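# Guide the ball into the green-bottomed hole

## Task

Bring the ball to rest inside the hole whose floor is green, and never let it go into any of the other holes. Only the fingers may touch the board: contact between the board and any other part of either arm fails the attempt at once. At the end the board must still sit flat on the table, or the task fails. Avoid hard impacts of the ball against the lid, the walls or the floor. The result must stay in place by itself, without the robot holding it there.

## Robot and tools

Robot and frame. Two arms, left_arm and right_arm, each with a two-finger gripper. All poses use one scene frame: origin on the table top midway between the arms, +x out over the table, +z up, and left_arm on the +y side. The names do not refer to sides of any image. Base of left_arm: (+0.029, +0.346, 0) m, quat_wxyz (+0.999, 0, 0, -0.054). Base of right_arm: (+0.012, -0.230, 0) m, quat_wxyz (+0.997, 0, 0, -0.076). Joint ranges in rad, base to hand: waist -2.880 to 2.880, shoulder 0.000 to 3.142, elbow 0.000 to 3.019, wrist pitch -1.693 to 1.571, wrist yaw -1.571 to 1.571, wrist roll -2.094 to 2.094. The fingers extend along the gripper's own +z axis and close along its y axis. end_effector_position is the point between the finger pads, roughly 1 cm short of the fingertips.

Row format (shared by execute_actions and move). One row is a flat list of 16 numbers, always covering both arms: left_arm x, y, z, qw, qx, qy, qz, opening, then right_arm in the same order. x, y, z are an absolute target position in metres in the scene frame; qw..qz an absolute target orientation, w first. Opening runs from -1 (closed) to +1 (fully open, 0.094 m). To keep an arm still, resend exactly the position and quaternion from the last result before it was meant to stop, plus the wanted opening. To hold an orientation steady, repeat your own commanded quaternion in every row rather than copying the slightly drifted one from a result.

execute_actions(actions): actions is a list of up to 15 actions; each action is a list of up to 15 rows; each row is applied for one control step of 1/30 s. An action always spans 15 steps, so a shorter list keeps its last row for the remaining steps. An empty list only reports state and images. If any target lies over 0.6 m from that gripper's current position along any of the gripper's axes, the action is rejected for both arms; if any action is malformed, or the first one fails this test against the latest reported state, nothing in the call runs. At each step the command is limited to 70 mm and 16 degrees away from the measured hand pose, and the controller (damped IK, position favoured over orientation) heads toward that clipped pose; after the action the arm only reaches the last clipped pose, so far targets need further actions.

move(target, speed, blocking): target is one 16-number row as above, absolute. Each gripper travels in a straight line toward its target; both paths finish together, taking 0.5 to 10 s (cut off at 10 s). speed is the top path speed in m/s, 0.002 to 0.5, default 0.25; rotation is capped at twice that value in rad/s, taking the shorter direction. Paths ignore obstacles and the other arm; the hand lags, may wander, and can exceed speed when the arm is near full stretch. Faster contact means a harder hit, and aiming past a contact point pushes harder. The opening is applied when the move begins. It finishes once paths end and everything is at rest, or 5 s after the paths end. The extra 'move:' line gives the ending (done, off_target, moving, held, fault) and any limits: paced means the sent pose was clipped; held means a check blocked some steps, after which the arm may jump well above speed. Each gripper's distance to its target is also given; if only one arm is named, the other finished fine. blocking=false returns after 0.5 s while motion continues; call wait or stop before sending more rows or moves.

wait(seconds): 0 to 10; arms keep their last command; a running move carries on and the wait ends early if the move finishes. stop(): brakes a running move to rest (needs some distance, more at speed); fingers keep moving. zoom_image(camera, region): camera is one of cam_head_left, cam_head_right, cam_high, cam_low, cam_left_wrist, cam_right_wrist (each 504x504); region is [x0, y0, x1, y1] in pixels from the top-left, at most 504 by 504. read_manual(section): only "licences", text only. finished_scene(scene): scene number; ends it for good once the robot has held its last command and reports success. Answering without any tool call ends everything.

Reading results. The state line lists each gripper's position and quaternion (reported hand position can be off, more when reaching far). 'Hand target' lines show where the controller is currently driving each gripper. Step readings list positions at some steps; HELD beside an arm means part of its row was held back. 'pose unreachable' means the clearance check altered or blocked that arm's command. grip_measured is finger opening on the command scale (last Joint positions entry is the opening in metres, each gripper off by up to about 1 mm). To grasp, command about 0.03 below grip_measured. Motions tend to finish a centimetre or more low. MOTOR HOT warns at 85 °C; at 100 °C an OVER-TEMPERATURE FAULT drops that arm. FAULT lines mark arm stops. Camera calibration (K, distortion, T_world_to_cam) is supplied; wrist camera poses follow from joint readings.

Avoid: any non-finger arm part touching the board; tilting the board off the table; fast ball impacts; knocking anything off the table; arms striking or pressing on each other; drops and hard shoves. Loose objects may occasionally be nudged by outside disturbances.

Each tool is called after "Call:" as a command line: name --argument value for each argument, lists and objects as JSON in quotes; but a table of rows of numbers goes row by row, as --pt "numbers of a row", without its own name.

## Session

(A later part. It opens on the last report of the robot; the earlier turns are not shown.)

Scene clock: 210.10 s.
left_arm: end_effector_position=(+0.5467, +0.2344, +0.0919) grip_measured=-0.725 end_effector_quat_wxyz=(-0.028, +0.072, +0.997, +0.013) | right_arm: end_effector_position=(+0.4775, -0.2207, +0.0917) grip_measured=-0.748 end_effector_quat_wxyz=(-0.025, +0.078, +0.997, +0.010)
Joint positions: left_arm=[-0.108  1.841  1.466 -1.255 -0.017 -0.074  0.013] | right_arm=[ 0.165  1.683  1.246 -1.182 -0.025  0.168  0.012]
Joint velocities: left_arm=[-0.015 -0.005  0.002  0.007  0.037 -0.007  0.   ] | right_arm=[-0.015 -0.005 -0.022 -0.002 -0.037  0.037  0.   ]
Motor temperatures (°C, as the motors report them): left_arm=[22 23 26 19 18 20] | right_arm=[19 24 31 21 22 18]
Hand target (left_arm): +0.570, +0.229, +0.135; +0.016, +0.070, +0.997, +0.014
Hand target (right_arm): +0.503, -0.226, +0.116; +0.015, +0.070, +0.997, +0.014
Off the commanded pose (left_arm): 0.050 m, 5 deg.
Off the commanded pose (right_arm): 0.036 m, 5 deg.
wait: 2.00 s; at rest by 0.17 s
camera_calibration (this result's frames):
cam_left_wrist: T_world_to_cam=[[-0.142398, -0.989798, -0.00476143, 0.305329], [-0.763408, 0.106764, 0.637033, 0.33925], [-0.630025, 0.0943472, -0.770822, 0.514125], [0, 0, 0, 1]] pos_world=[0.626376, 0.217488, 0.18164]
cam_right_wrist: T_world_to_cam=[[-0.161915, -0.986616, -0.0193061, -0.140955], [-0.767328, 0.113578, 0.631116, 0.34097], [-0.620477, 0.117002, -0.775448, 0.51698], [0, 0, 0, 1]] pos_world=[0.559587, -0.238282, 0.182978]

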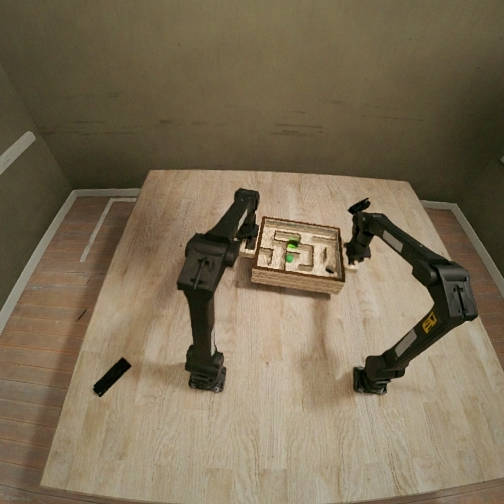

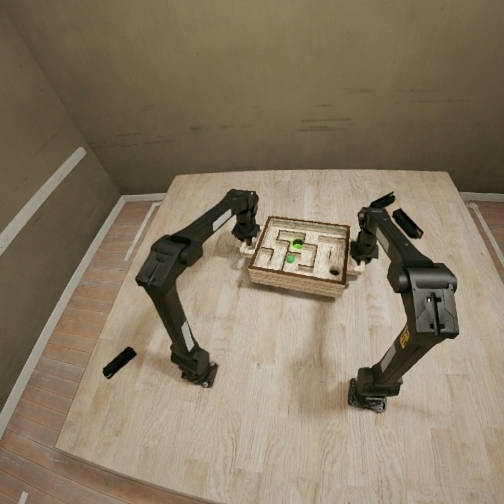

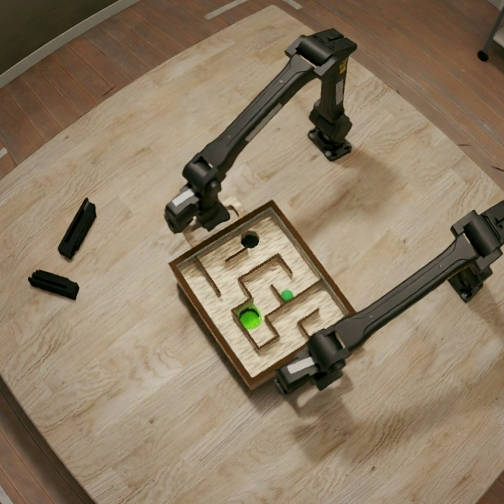

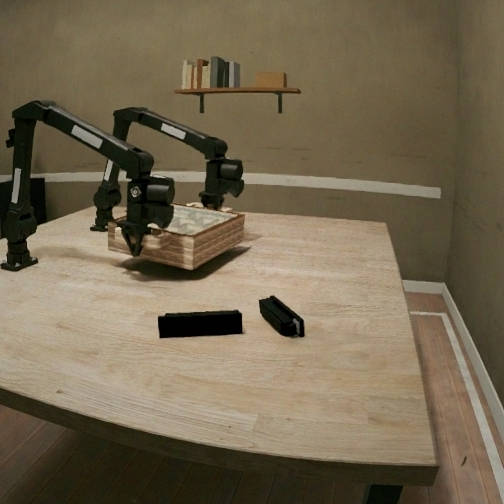

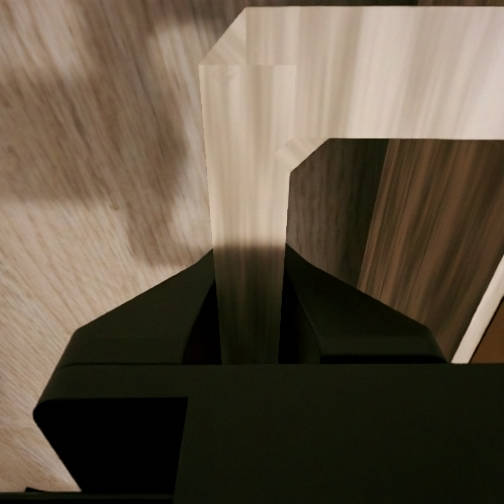

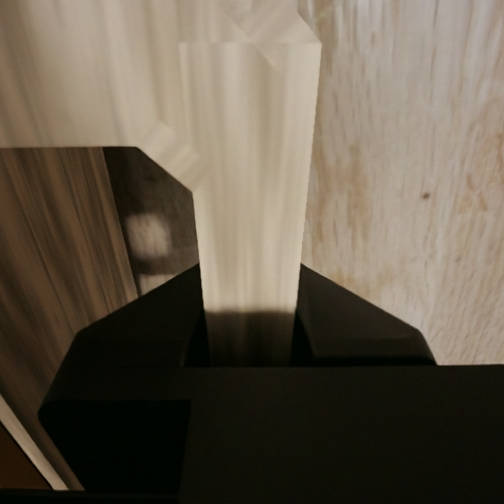

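Call:
move --target '[0.572,0.229,0.15,0.015,0.07,0.998,0.02,-0.85,0.505,-0.226,0.105,0.015,0.07,0.998,0.02,-0.85]' --speed 0.03

Call:
zoom_image --camera "cam_high" --region '[150,190,370,410]'

Scene clock: 224.27 s.
left_arm: end_effector_position=(+0.5470, +0.2348, +0.0963) grip_measured=-0.725 end_effector_quat_wxyz=(-0.035, +0.073, +0.996, +0.022) | right_arm: end_effector_position=(+0.4759, -0.2195, +0.0820) grip_measured=-0.748 end_effector_quat_wxyz=(-0.028, +0.079, +0.996, +0.017)
Joint positions: left_arm=[-0.112  1.848  1.488 -1.287 -0.033 -0.075  0.013] | right_arm=[ 0.162  1.693  1.23  -1.16  -0.039  0.167  0.012]
Joint velocities: left_arm=[-0.024 -0.005 -0.012  0.007  0.037 -0.051 -0.   ] | right_arm=[-0.015 -0.005 -0.002  0.007 -0.037  0.007 -0.   ]
Motor temperatures (°C, as the motors report them): left_arm=[22 24 27 19 18 20] | right_arm=[19 24 31 21 22 18]
Hand target (left_arm): +0.569, +0.230, +0.149; +0.015, +0.070, +0.997, +0.020
Hand target (right_arm): +0.503, -0.226, +0.106; +0.015, +0.070, +0.997, +0.019
Off the commanded pose (left_arm): 0.060 m, 6 deg.
Off the commanded pose (right_arm): 0.038 m, 5 deg.
move: off_target (left_arm, right_arm)
camera_calibration (this result's frames):
cam_left_wrist: T_world_to_cam=[[-0.146271, -0.989007, -0.0216855, 0.309364], [-0.754463, 0.0973504, 0.649083, 0.332789], [-0.639836, 0.111303, -0.760408, 0.518012], [0, 0, 0, 1]] pos_world=[0.627771, 0.21591, 0.184602]
cam_right_wrist: T_world_to_cam=[[-0.164218, -0.985884, -0.0326473, -0.137899], [-0.764829, 0.106356, 0.635393, 0.342644], [-0.622951, 0.129313, -0.771498, 0.511872], [0, 0, 0, 1]] pos_world=[0.55829, -0.238586, 0.172693]

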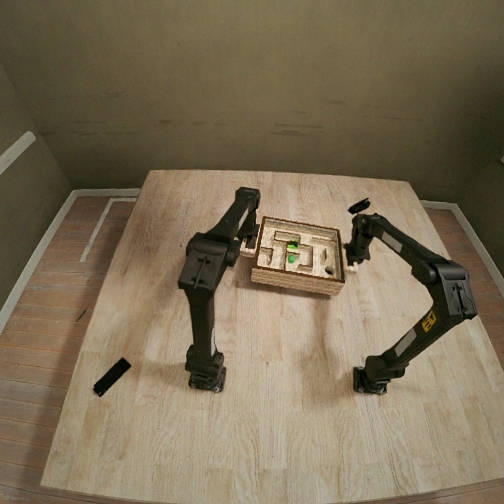

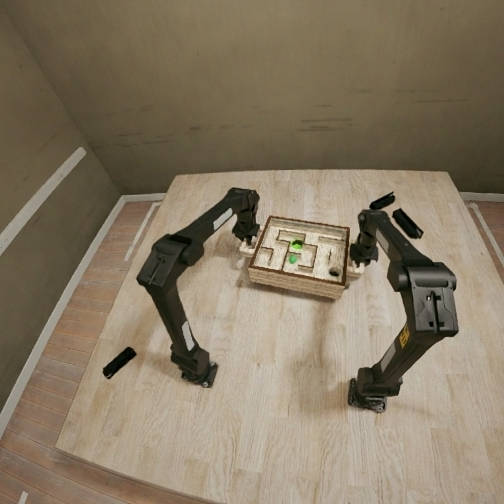

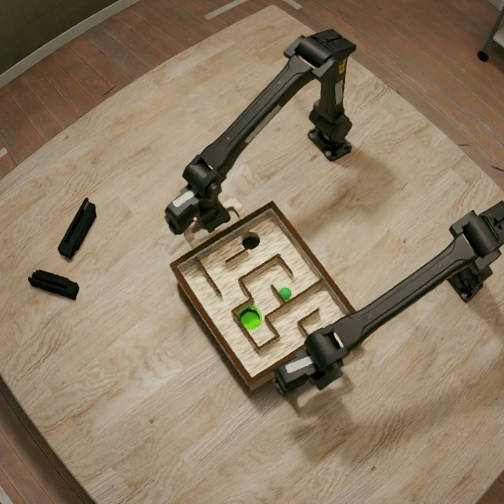

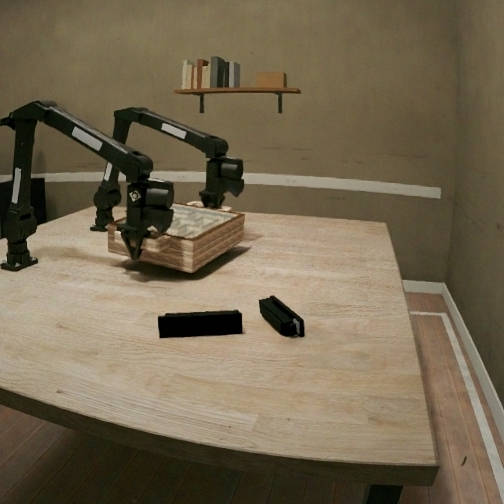

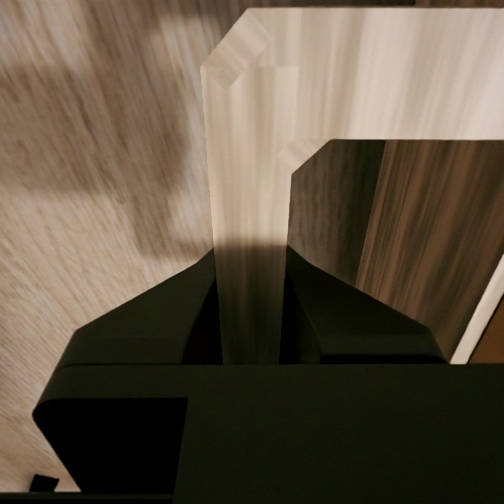

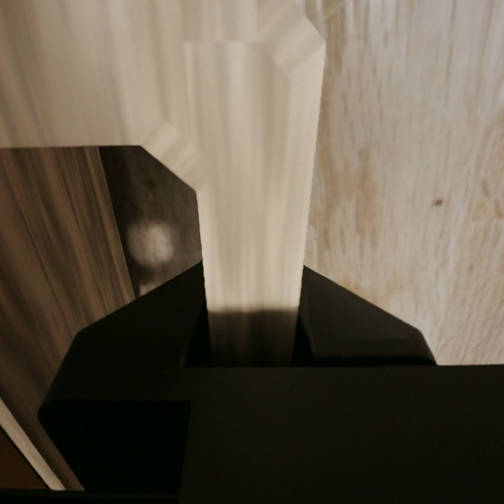

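Region (150, 190, 370, 410) of cam_high's 504x504 image, scaled by 2.291, with more detail than that image has.

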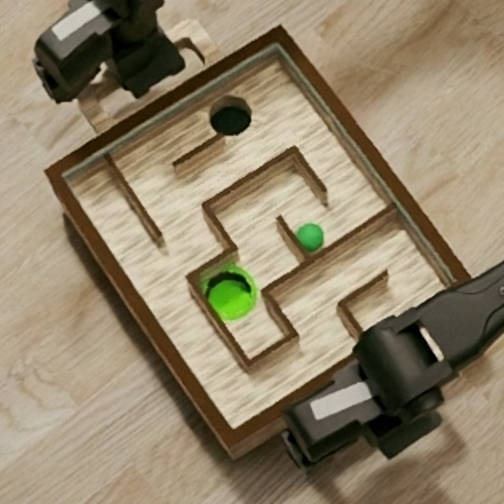

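Call:
move --target '[0.572,0.229,0.16,0.03,0.07,0.998,0.035,-0.85,0.505,-0.226,0.098,0.03,0.07,0.998,0.035,-0.85]' --speed 0.03

Call:
zoom_image --camera "cam_high" --region '[150,190,370,410]'

Scene clock: 231.13 s.
left_arm: end_effector_position=(+0.5470, +0.2357, +0.1033) grip_measured=-0.726 end_effector_quat_wxyz=(-0.026, +0.070, +0.996, +0.039) | right_arm: end_effector_position=(+0.4806, -0.2181, +0.0730) grip_measured=-0.748 end_effector_quat_wxyz=(-0.016, +0.075, +0.996, +0.033)
Joint positions: left_arm=[-0.122  1.834  1.486 -1.287 -0.068 -0.092  0.013] | right_arm=[ 0.154  1.7    1.212 -1.11  -0.068  0.152  0.012]
Joint velocities: left_arm=[ 0.005 -0.005 -0.002 -0.017 -0.022  0.051 -0.   ] | right_arm=[-0.015 -0.005  0.007 -0.007 -0.051 -0.037  0.   ]
Motor temperatures (°C, as the motors report them): left_arm=[22 24 27 19 18 20] | right_arm=[19 24 31 21 22 18]
Hand target (left_arm): +0.569, +0.230, +0.159; +0.030, +0.070, +0.996, +0.035
Hand target (right_arm): +0.503, -0.226, +0.099; +0.030, +0.069, +0.997, +0.034
Off the commanded pose (left_arm): 0.062 m, 6 deg.
Off the commanded pose (right_arm): 0.036 m, 5 deg.
move: off_target (left_arm, right_arm)
camera_calibration (this result's frames):
cam_left_wrist: T_world_to_cam=[[-0.140789, -0.988395, -0.0570344, 0.310876], [-0.768544, 0.0727935, 0.635642, 0.343048], [-0.624114, 0.133325, -0.769874, 0.51045], [0, 0, 0, 1]] pos_world=[0.625994, 0.214242, 0.192657]
cam_right_wrist: T_world_to_cam=[[-0.157305, -0.985358, -0.0657564, -0.136854], [-0.781763, 0.0835644, 0.617951, 0.356183], [-0.603409, 0.148613, -0.783462, 0.503391], [0, 0, 0, 1]] pos_world=[0.560673, -0.239424, 0.165285]

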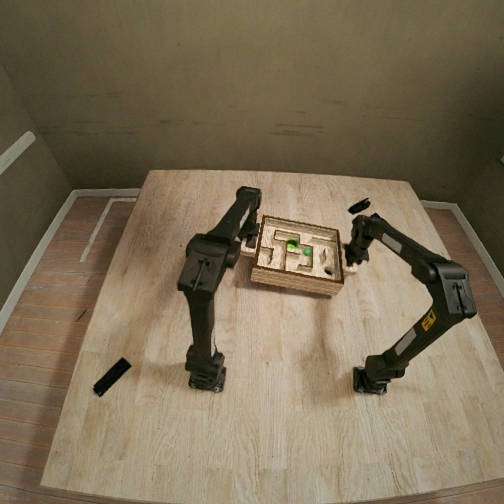

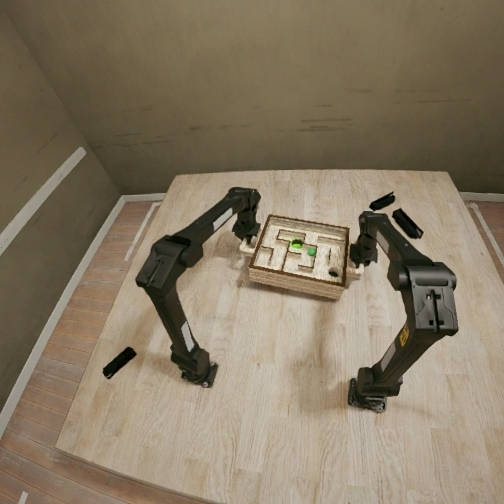

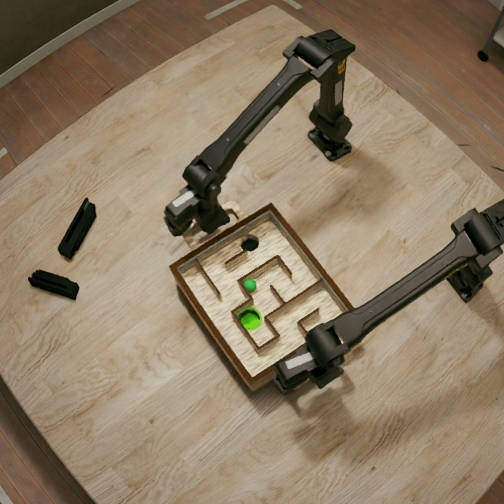

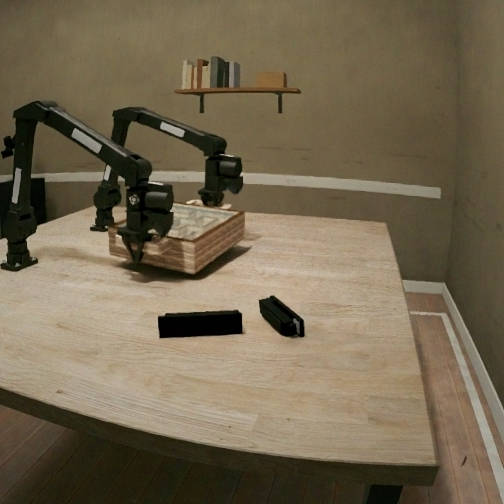

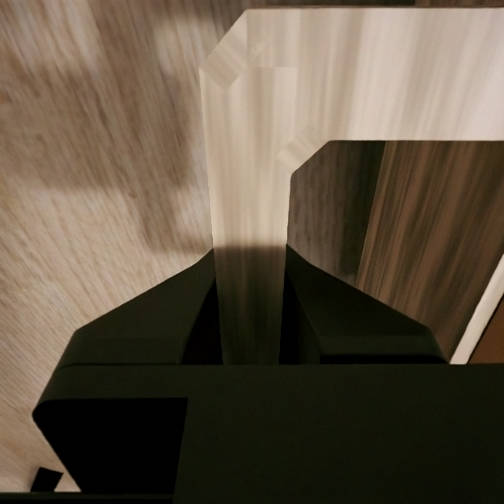

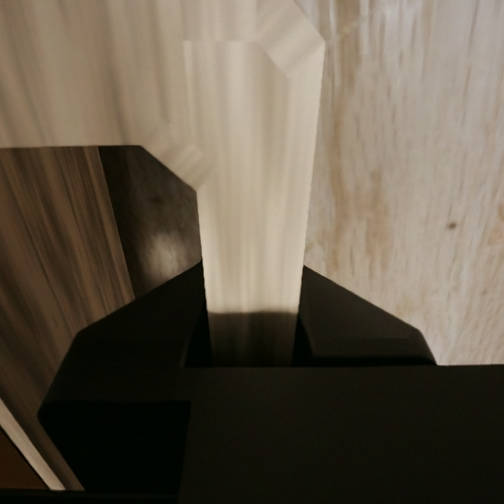

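Region (150, 190, 370, 410) of cam_high's 504x504 image, scaled by 2.291, with more detail than that image has.

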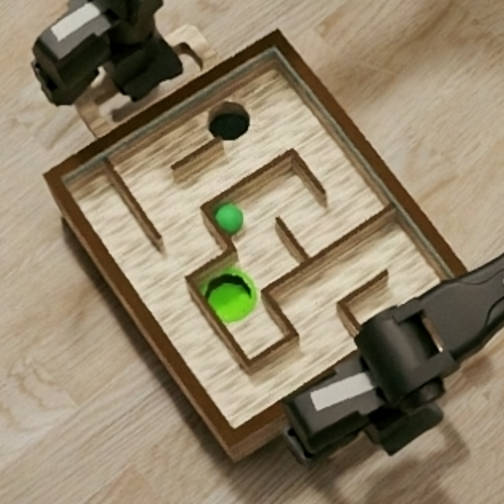

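Call:
move --target '[0.572,0.229,0.10,0.015,0.07,0.998,-0.03,-0.85,0.505,-0.226,0.15,0.015,0.07,0.998,-0.03,-0.85]' --speed 0.03

Call:
zoom_image --camera "cam_high" --region '[150,190,370,410]'

Scene clock: 238.00 s.
left_arm: end_effector_position=(+0.5538, +0.2257, +0.0818) grip_measured=-0.726 end_effector_quat_wxyz=(-0.020, +0.072, +0.997, -0.023) | right_arm: end_effector_position=(+0.4827, -0.2299, +0.1001) grip_measured=-0.748 end_effector_quat_wxyz=(-0.031, +0.078, +0.996, -0.030)
Joint positions: left_arm=[-0.099  1.857  1.461 -1.209  0.051 -0.062  0.013] | right_arm=[ 0.174  1.698  1.287 -1.228  0.054  0.181  0.012]
Joint velocities: left_arm=[-0.005 -0.015 -0.017  0.002  0.051 -0.022  0.   ] | right_arm=[-0.015 -0.015  0.017  0.002 -0.066  0.081 -0.   ]
Motor temperatures (°C, as the motors report them): left_arm=[22 24 27 19 18 20] | right_arm=[19 24 31 21 22 18]
Hand target (left_arm): +0.571, +0.229, +0.100; +0.015, +0.071, +0.997, -0.030
Hand target (right_arm): +0.501, -0.226, +0.149; +0.015, +0.070, +0.997, -0.030
Off the commanded pose (left_arm): 0.026 m, 4 deg.
Off the commanded pose (right_arm): 0.055 m, 5 deg.
move: off_target (left_arm, right_arm)
camera_calibration (this result's frames):
cam_left_wrist: T_world_to_cam=[[-0.142589, -0.987608, 0.0655644, 0.291507], [-0.770153, 0.152314, 0.619406, 0.346922], [-0.621717, 0.037826, -0.782328, 0.520625], [0, 0, 0, 1]] pos_world=[0.632431, 0.21536, 0.173301]
cam_right_wrist: T_world_to_cam=[[-0.160369, -0.985088, 0.0623098, -0.157592], [-0.756416, 0.163206, 0.633403, 0.346592], [-0.634127, 0.0544459, -0.77131, 0.51957], [0, 0, 0, 1]] pos_world=[0.566368, -0.240097, 0.191036]

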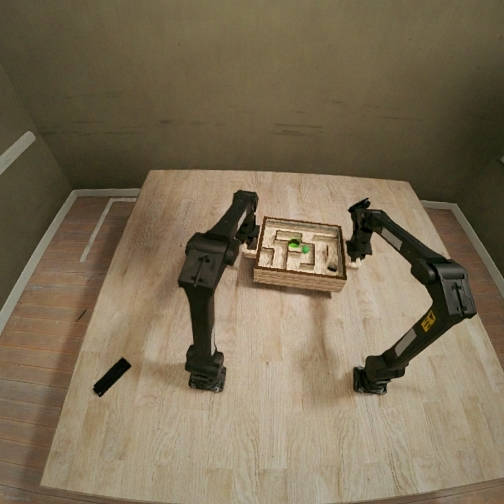

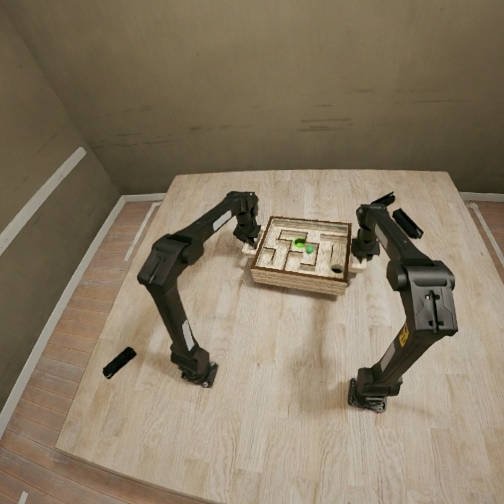

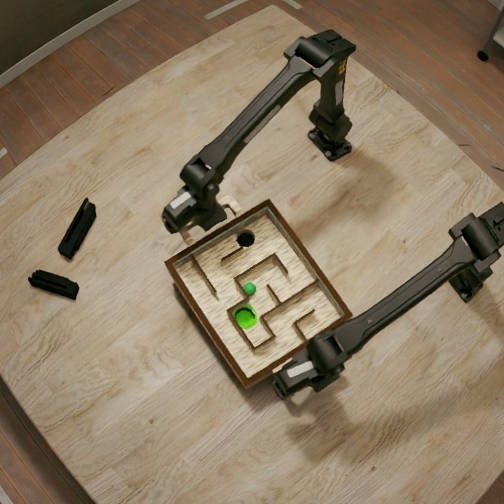

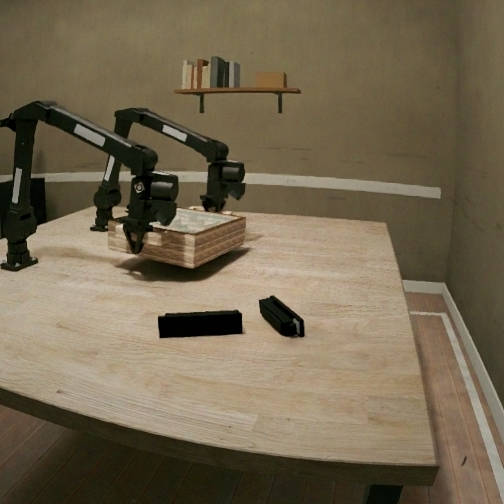

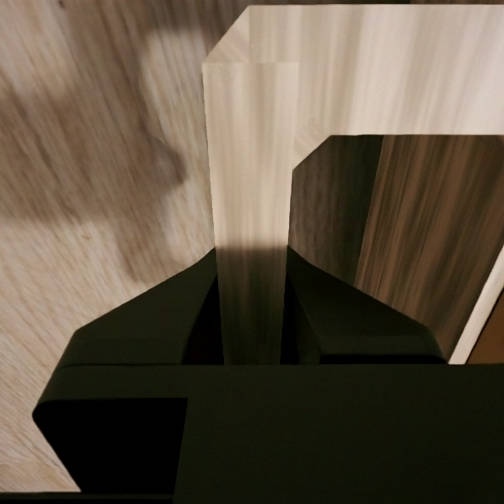

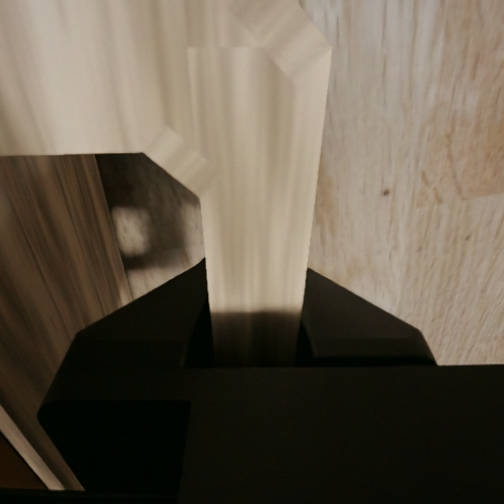

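Region (150, 190, 370, 410) of cam_high's 504x504 image, scaled by 2.291, with more detail than that image has.

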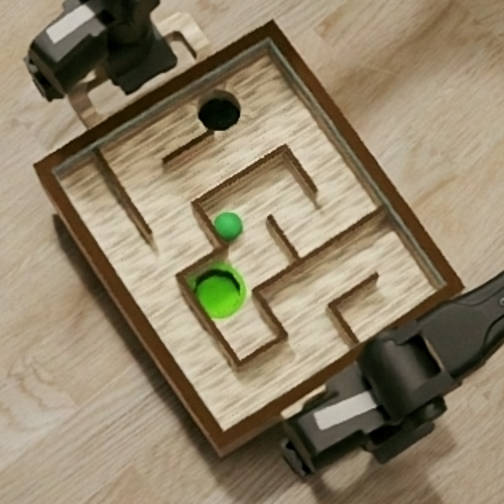

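Rolling already.

Call:
wait --seconds 1

Call:
zoom_image --camera "cam_high" --region '[150,190,370,410]'

Scene clock: 241.23 s.
left_arm: end_effector_position=(+0.5538, +0.2257, +0.0818) grip_measured=-0.726 end_effector_quat_wxyz=(-0.020, +0.073, +0.997, -0.023) | right_arm: end_effector_position=(+0.4825, -0.2299, +0.1001) grip_measured=-0.748 end_effector_quat_wxyz=(-0.031, +0.079, +0.996, -0.030)
Joint positions: left_arm=[-0.099  1.857  1.461 -1.209  0.051 -0.061  0.013] | right_arm=[ 0.174  1.698  1.287 -1.229  0.054  0.181  0.012]
Joint velocities: left_arm=[-0.005 -0.015  0.012 -0.002  0.007 -0.007 -0.   ] | right_arm=[-0.024 -0.005 -0.002 -0.012  0.037 -0.007  0.   ]
Motor temperatures (°C, as the motors report them): left_arm=[22 24 26 19 18 20] | right_arm=[19 24 31 21 22 18]
Hand target (left_arm): +0.571, +0.229, +0.100; +0.015, +0.071, +0.997, -0.030
Hand target (right_arm): +0.501, -0.226, +0.149; +0.015, +0.070, +0.997, -0.030
Off the commanded pose (left_arm): 0.026 m, 4 deg.
Off the commanded pose (right_arm): 0.055 m, 5 deg.
wait: 1.00 s; at rest from the start
camera_calibration (this result's frames):
cam_left_wrist: T_world_to_cam=[[-0.142966, -0.987553, 0.0655785, 0.291702], [-0.770105, 0.152618, 0.619391, 0.346829], [-0.62169, 0.0380497, -0.782339, 0.52056], [0, 0, 0, 1]] pos_world=[0.632425, 0.215332, 0.173303]
cam_right_wrist: T_world_to_cam=[[-0.160697, -0.985025, 0.0624705, -0.15747], [-0.755884, 0.16352, 0.633957, 0.346203], [-0.634678, 0.0546545, -0.770841, 0.519728], [0, 0, 0, 1]] pos_world=[0.566245, -0.240129, 0.190988]

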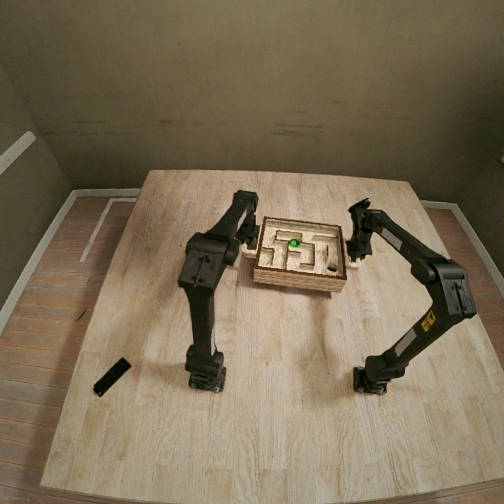

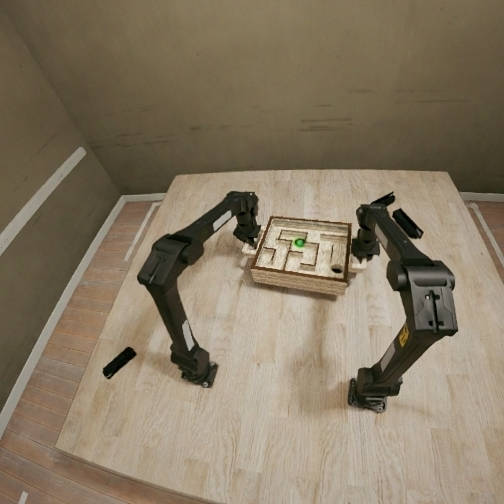

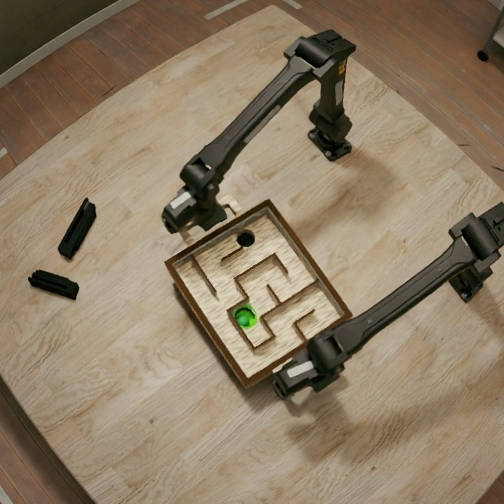

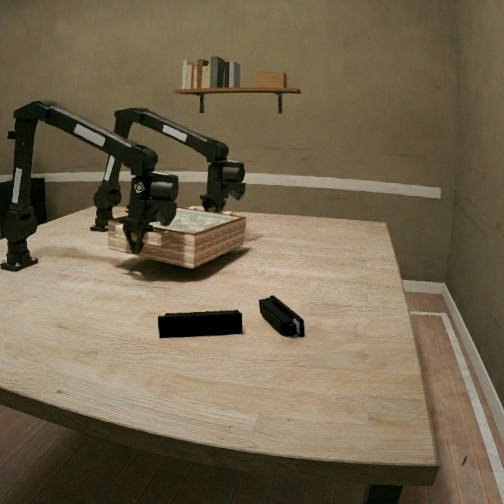

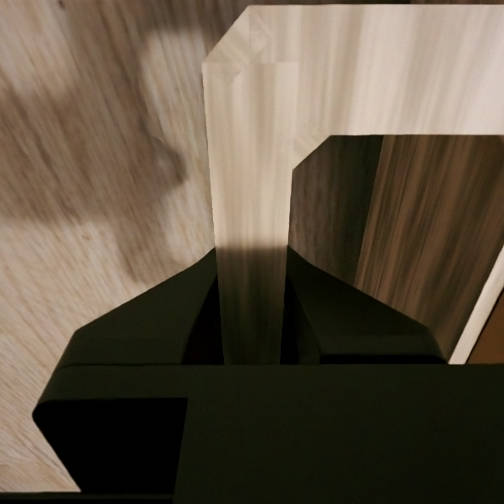

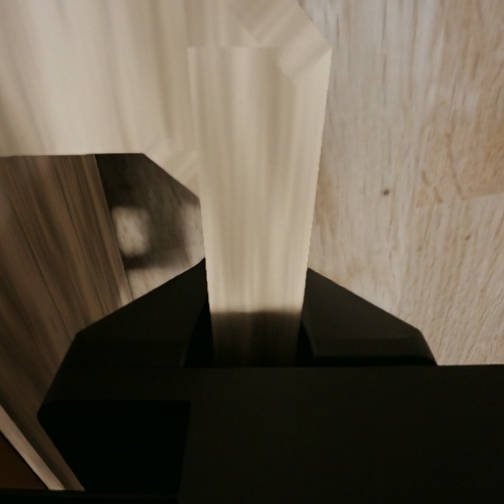

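Region (150, 190, 370, 410) of cam_high's 504x504 image, scaled by 2.291, with more detail than that image has.

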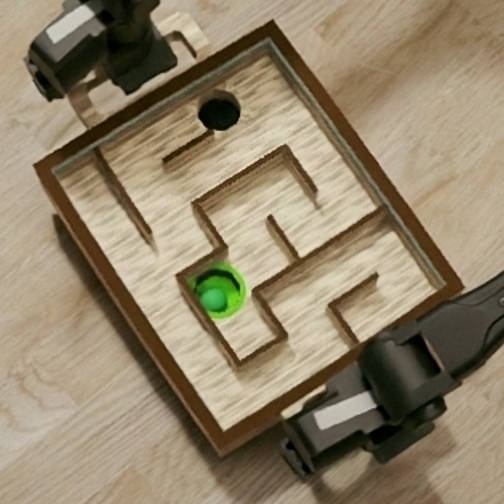

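In. Lower.

Call:
move --target '[0.572,0.229,0.04,0.02,0.07,0.998,0,-0.85,0.505,-0.226,0.04,0.02,0.07,0.998,0,-0.85]' --speed 0.05

Scene clock: 245.20 s.
left_arm: end_effector_position=(+0.5628, +0.2326, +0.0458) grip_measured=-0.726 end_effector_quat_wxyz=(+0.007, +0.072, +0.997, -0.001) | right_arm: end_effector_position=(+0.4958, -0.2228, +0.0452) grip_measured=-0.748 end_effector_quat_wxyz=(+0.006, +0.078, +0.997, -0.002)
Joint positions: left_arm=[-0.099  1.886  1.402 -1.072  0.001 -0.063  0.013] | right_arm=[ 0.171  1.749  1.197 -1.007  0.006  0.175  0.012]
Joint velocities: left_arm=[-0.005 -0.024 -0.002  0.002 -0.066 -0.022 -0.002] | right_arm=[ 0.005  0.005  0.002 -0.002 -0.007  0.066  0.   ]
Motor temperatures (°C, as the motors report them): left_arm=[22 24 26 19 18 20] | right_arm=[19 24 31 21 22 18]
Hand target (left_arm): +0.571, +0.229, +0.040; +0.020, +0.070, +0.997, +0.000
Hand target (right_arm): +0.506, -0.226, +0.040; +0.020, +0.069, +0.997, -0.000
Off the commanded pose (left_arm): 0.012 m, 2 deg.
Off the commanded pose (right_arm): 0.011 m, 2 deg.
move: off_target (left_arm, right_arm)
camera_calibration (this result's frames):
cam_left_wrist: T_world_to_cam=[[-0.143976, -0.98941, 0.0183848, 0.305368], [-0.804708, 0.127871, 0.579736, 0.401998], [-0.575948, 0.0686738, -0.814597, 0.466398], [0, 0, 0, 1]] pos_world=[0.636078, 0.218701, 0.14126]
cam_right_wrist: T_world_to_cam=[[-0.161909, -0.986806, 0.000492328, -0.141933], [-0.804229, 0.132242, 0.579421, 0.409392], [-0.571841, 0.0934174, -0.815028, 0.464885], [0, 0, 0, 1]] pos_world=[0.572105, -0.237627, 0.141754]

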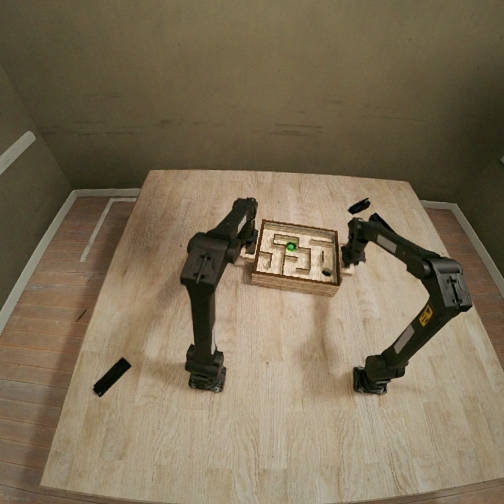

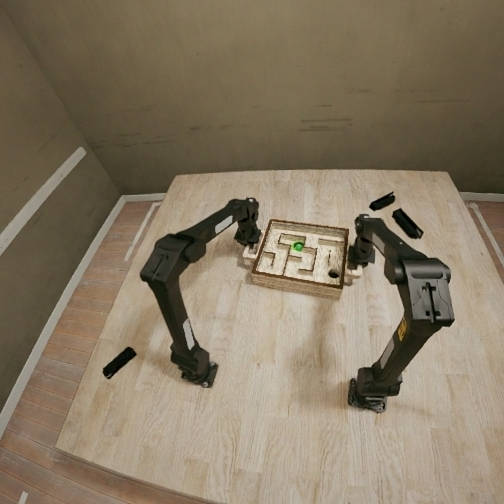

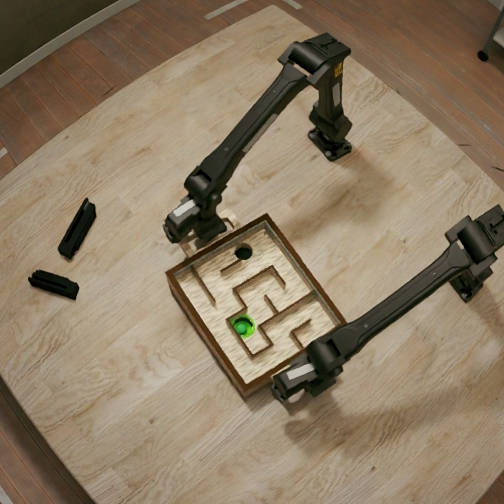

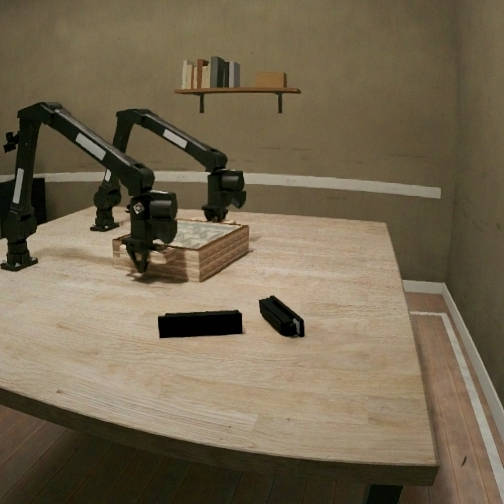

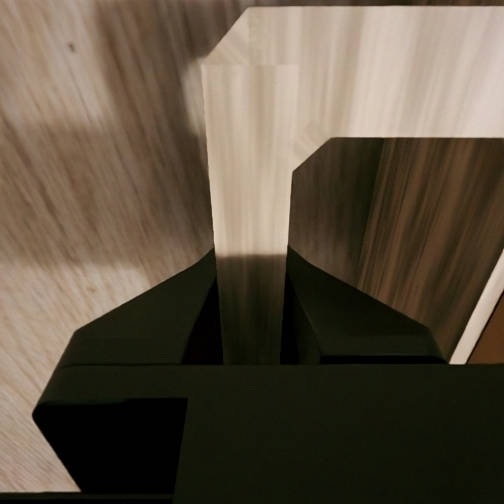

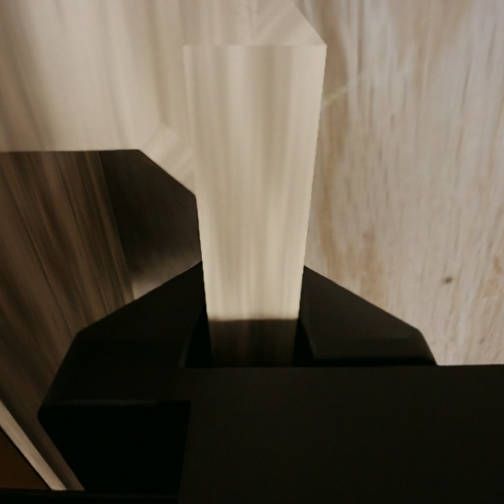

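Call:
execute_actions --actions '[[[0.566,0.231,0.042,0.01,0.07,0.998,0,-0.3,0.499,-0.224,0.042,0.01,0.07,0.998,0,-0.3]],[[0.566,0.231,0.09,0.01,0.07,0.998,0,-0.3,0.499,-0.224,0.09,0.01,0.07,0.998,0,-0.3]],[[0.566,0.231,0.14,0.01,0.07,0.998,0,-0.3,0.499,-0.224,0.14,0.01,0.07,0.998,0,-0.3]]]'

Scene clock: 250.70 s.
left_arm: end_effector_position=(+0.5577, +0.2337, +0.1286) grip_measured=-0.303 end_effector_quat_wxyz=(+0.002, +0.072, +0.997, -0.000) | right_arm: end_effector_position=(+0.4887, -0.2226, +0.1301) grip_measured=-0.302 end_effector_quat_wxyz=(+0.002, +0.074, +0.997, -0.002)
Joint positions: left_arm=[-0.099  1.798  1.507 -1.276  0.    -0.064  0.033] | right_arm=[ 0.171  1.641  1.3   -1.226  0.004  0.167  0.033]
Joint velocities: left_arm=[-0.015 -0.015 -0.007 -0.032 -0.022 -0.037 -0.001] | right_arm=[ 0.005 -0.005  0.012 -0.017 -0.051 -0.066 -0.   ]
Motor temperatures (°C, as the motors report them): left_arm=[22 24 25 19 18 20] | right_arm=[19 24 30 21 22 18]
Hand target (left_arm): +0.567, +0.231, +0.140; +0.010, +0.070, +0.997, -0.000
Hand target (right_arm): +0.497, -0.224, +0.140; +0.010, +0.070, +0.998, +0.000
Off the commanded pose (left_arm): 0.014 m, 1 deg.
Off the commanded pose (right_arm): 0.014 m, 1 deg.
Step readings (end_effector_position; steps 1 to 15: 1st action; 16 to 30: 2nd action; 31 to 45: 3rd action):
0: left_arm (+0.5628, +0.2326, +0.0458) | right_arm (+0.4958, -0.2228, +0.0452)
1: left_arm (+0.5628, +0.2326, +0.0458) | right_arm (+0.4958, -0.2227, +0.0452)
2: left_arm (+0.5628, +0.2326, +0.0458) | right_arm (+0.4960, -0.2226, +0.0452)
4: left_arm (+0.5628, +0.2327, +0.0458) | right_arm (+0.4962, -0.2225, +0.0452)
8: left_arm (+0.5628, +0.2327, +0.0458) | right_arm (+0.4962, -0.2225, +0.0452)
15: left_arm (+0.5628, +0.2327, +0.0458) | right_arm (+0.4962, -0.2225, +0.0452)
16: left_arm (+0.5610, +0.2330, +0.0472) | right_arm (+0.4939, -0.2226, +0.0463)
17: left_arm (+0.5562, +0.2341, +0.0487) | right_arm (+0.4886, -0.2227, +0.0483)
19: left_arm (+0.5495, +0.2355, +0.0537) | right_arm (+0.4814, -0.2228, +0.0545)
23: left_arm (+0.5487, +0.2356, +0.0649) | right_arm (+0.4813, -0.2228, +0.0685)
30: left_arm (+0.5525, +0.2348, +0.0708) | right_arm (+0.4856, -0.2227, +0.0748)
31: left_arm (+0.5508, +0.2352, +0.0736) | right_arm (+0.4836, -0.2228, +0.0775)
32: left_arm (+0.5465, +0.2361, +0.0773) | right_arm (+0.4790, -0.2228, +0.0814)
34: left_arm (+0.5444, +0.2365, +0.0895) | right_arm (+0.4769, -0.2229, +0.0943)
38: left_arm (+0.5526, +0.2348, +0.1160) | right_arm (+0.4850, -0.2227, +0.1201)
45: end_effector_position above
camera_calibration (this result's frames):
cam_left_wrist: T_world_to_cam=[[-0.14341, -0.989512, 0.017331, 0.304082], [-0.798698, 0.126061, 0.58838, 0.345741], [-0.584393, 0.0705373, -0.808399, 0.534308], [0, 0, 0, 1]] pos_world=[0.631997, 0.21962, 0.223237]
cam_right_wrist: T_world_to_cam=[[-0.153228, -0.988191, 0.000100309, -0.147424], [-0.800643, 0.124206, 0.586125, 0.350071], [-0.579216, 0.0897302, -0.81022, 0.532208], [0, 0, 0, 1]] pos_world=[0.565956, -0.23692, 0.226035]

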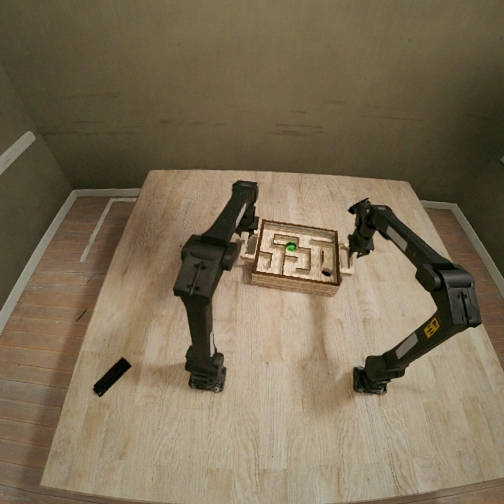

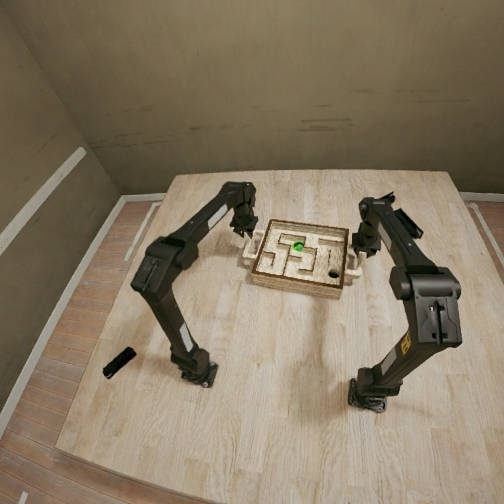

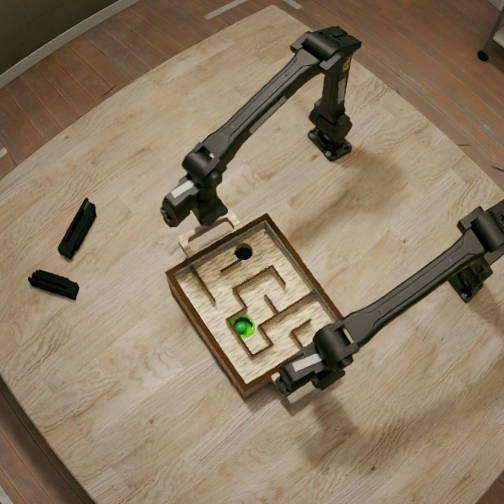

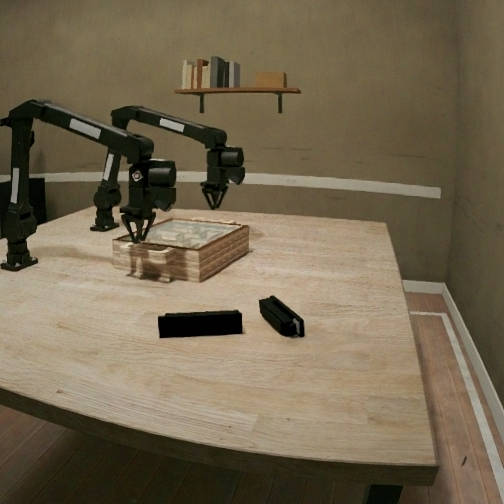

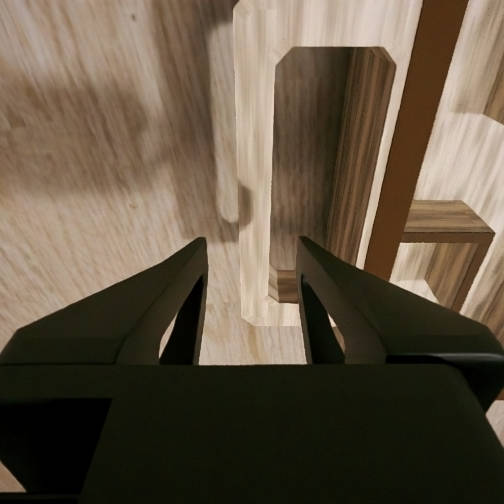

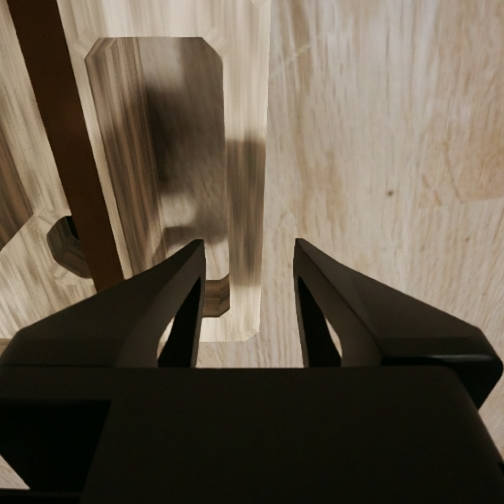

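Call:
finished_scene --scene 1

The scene is finished: the task was done.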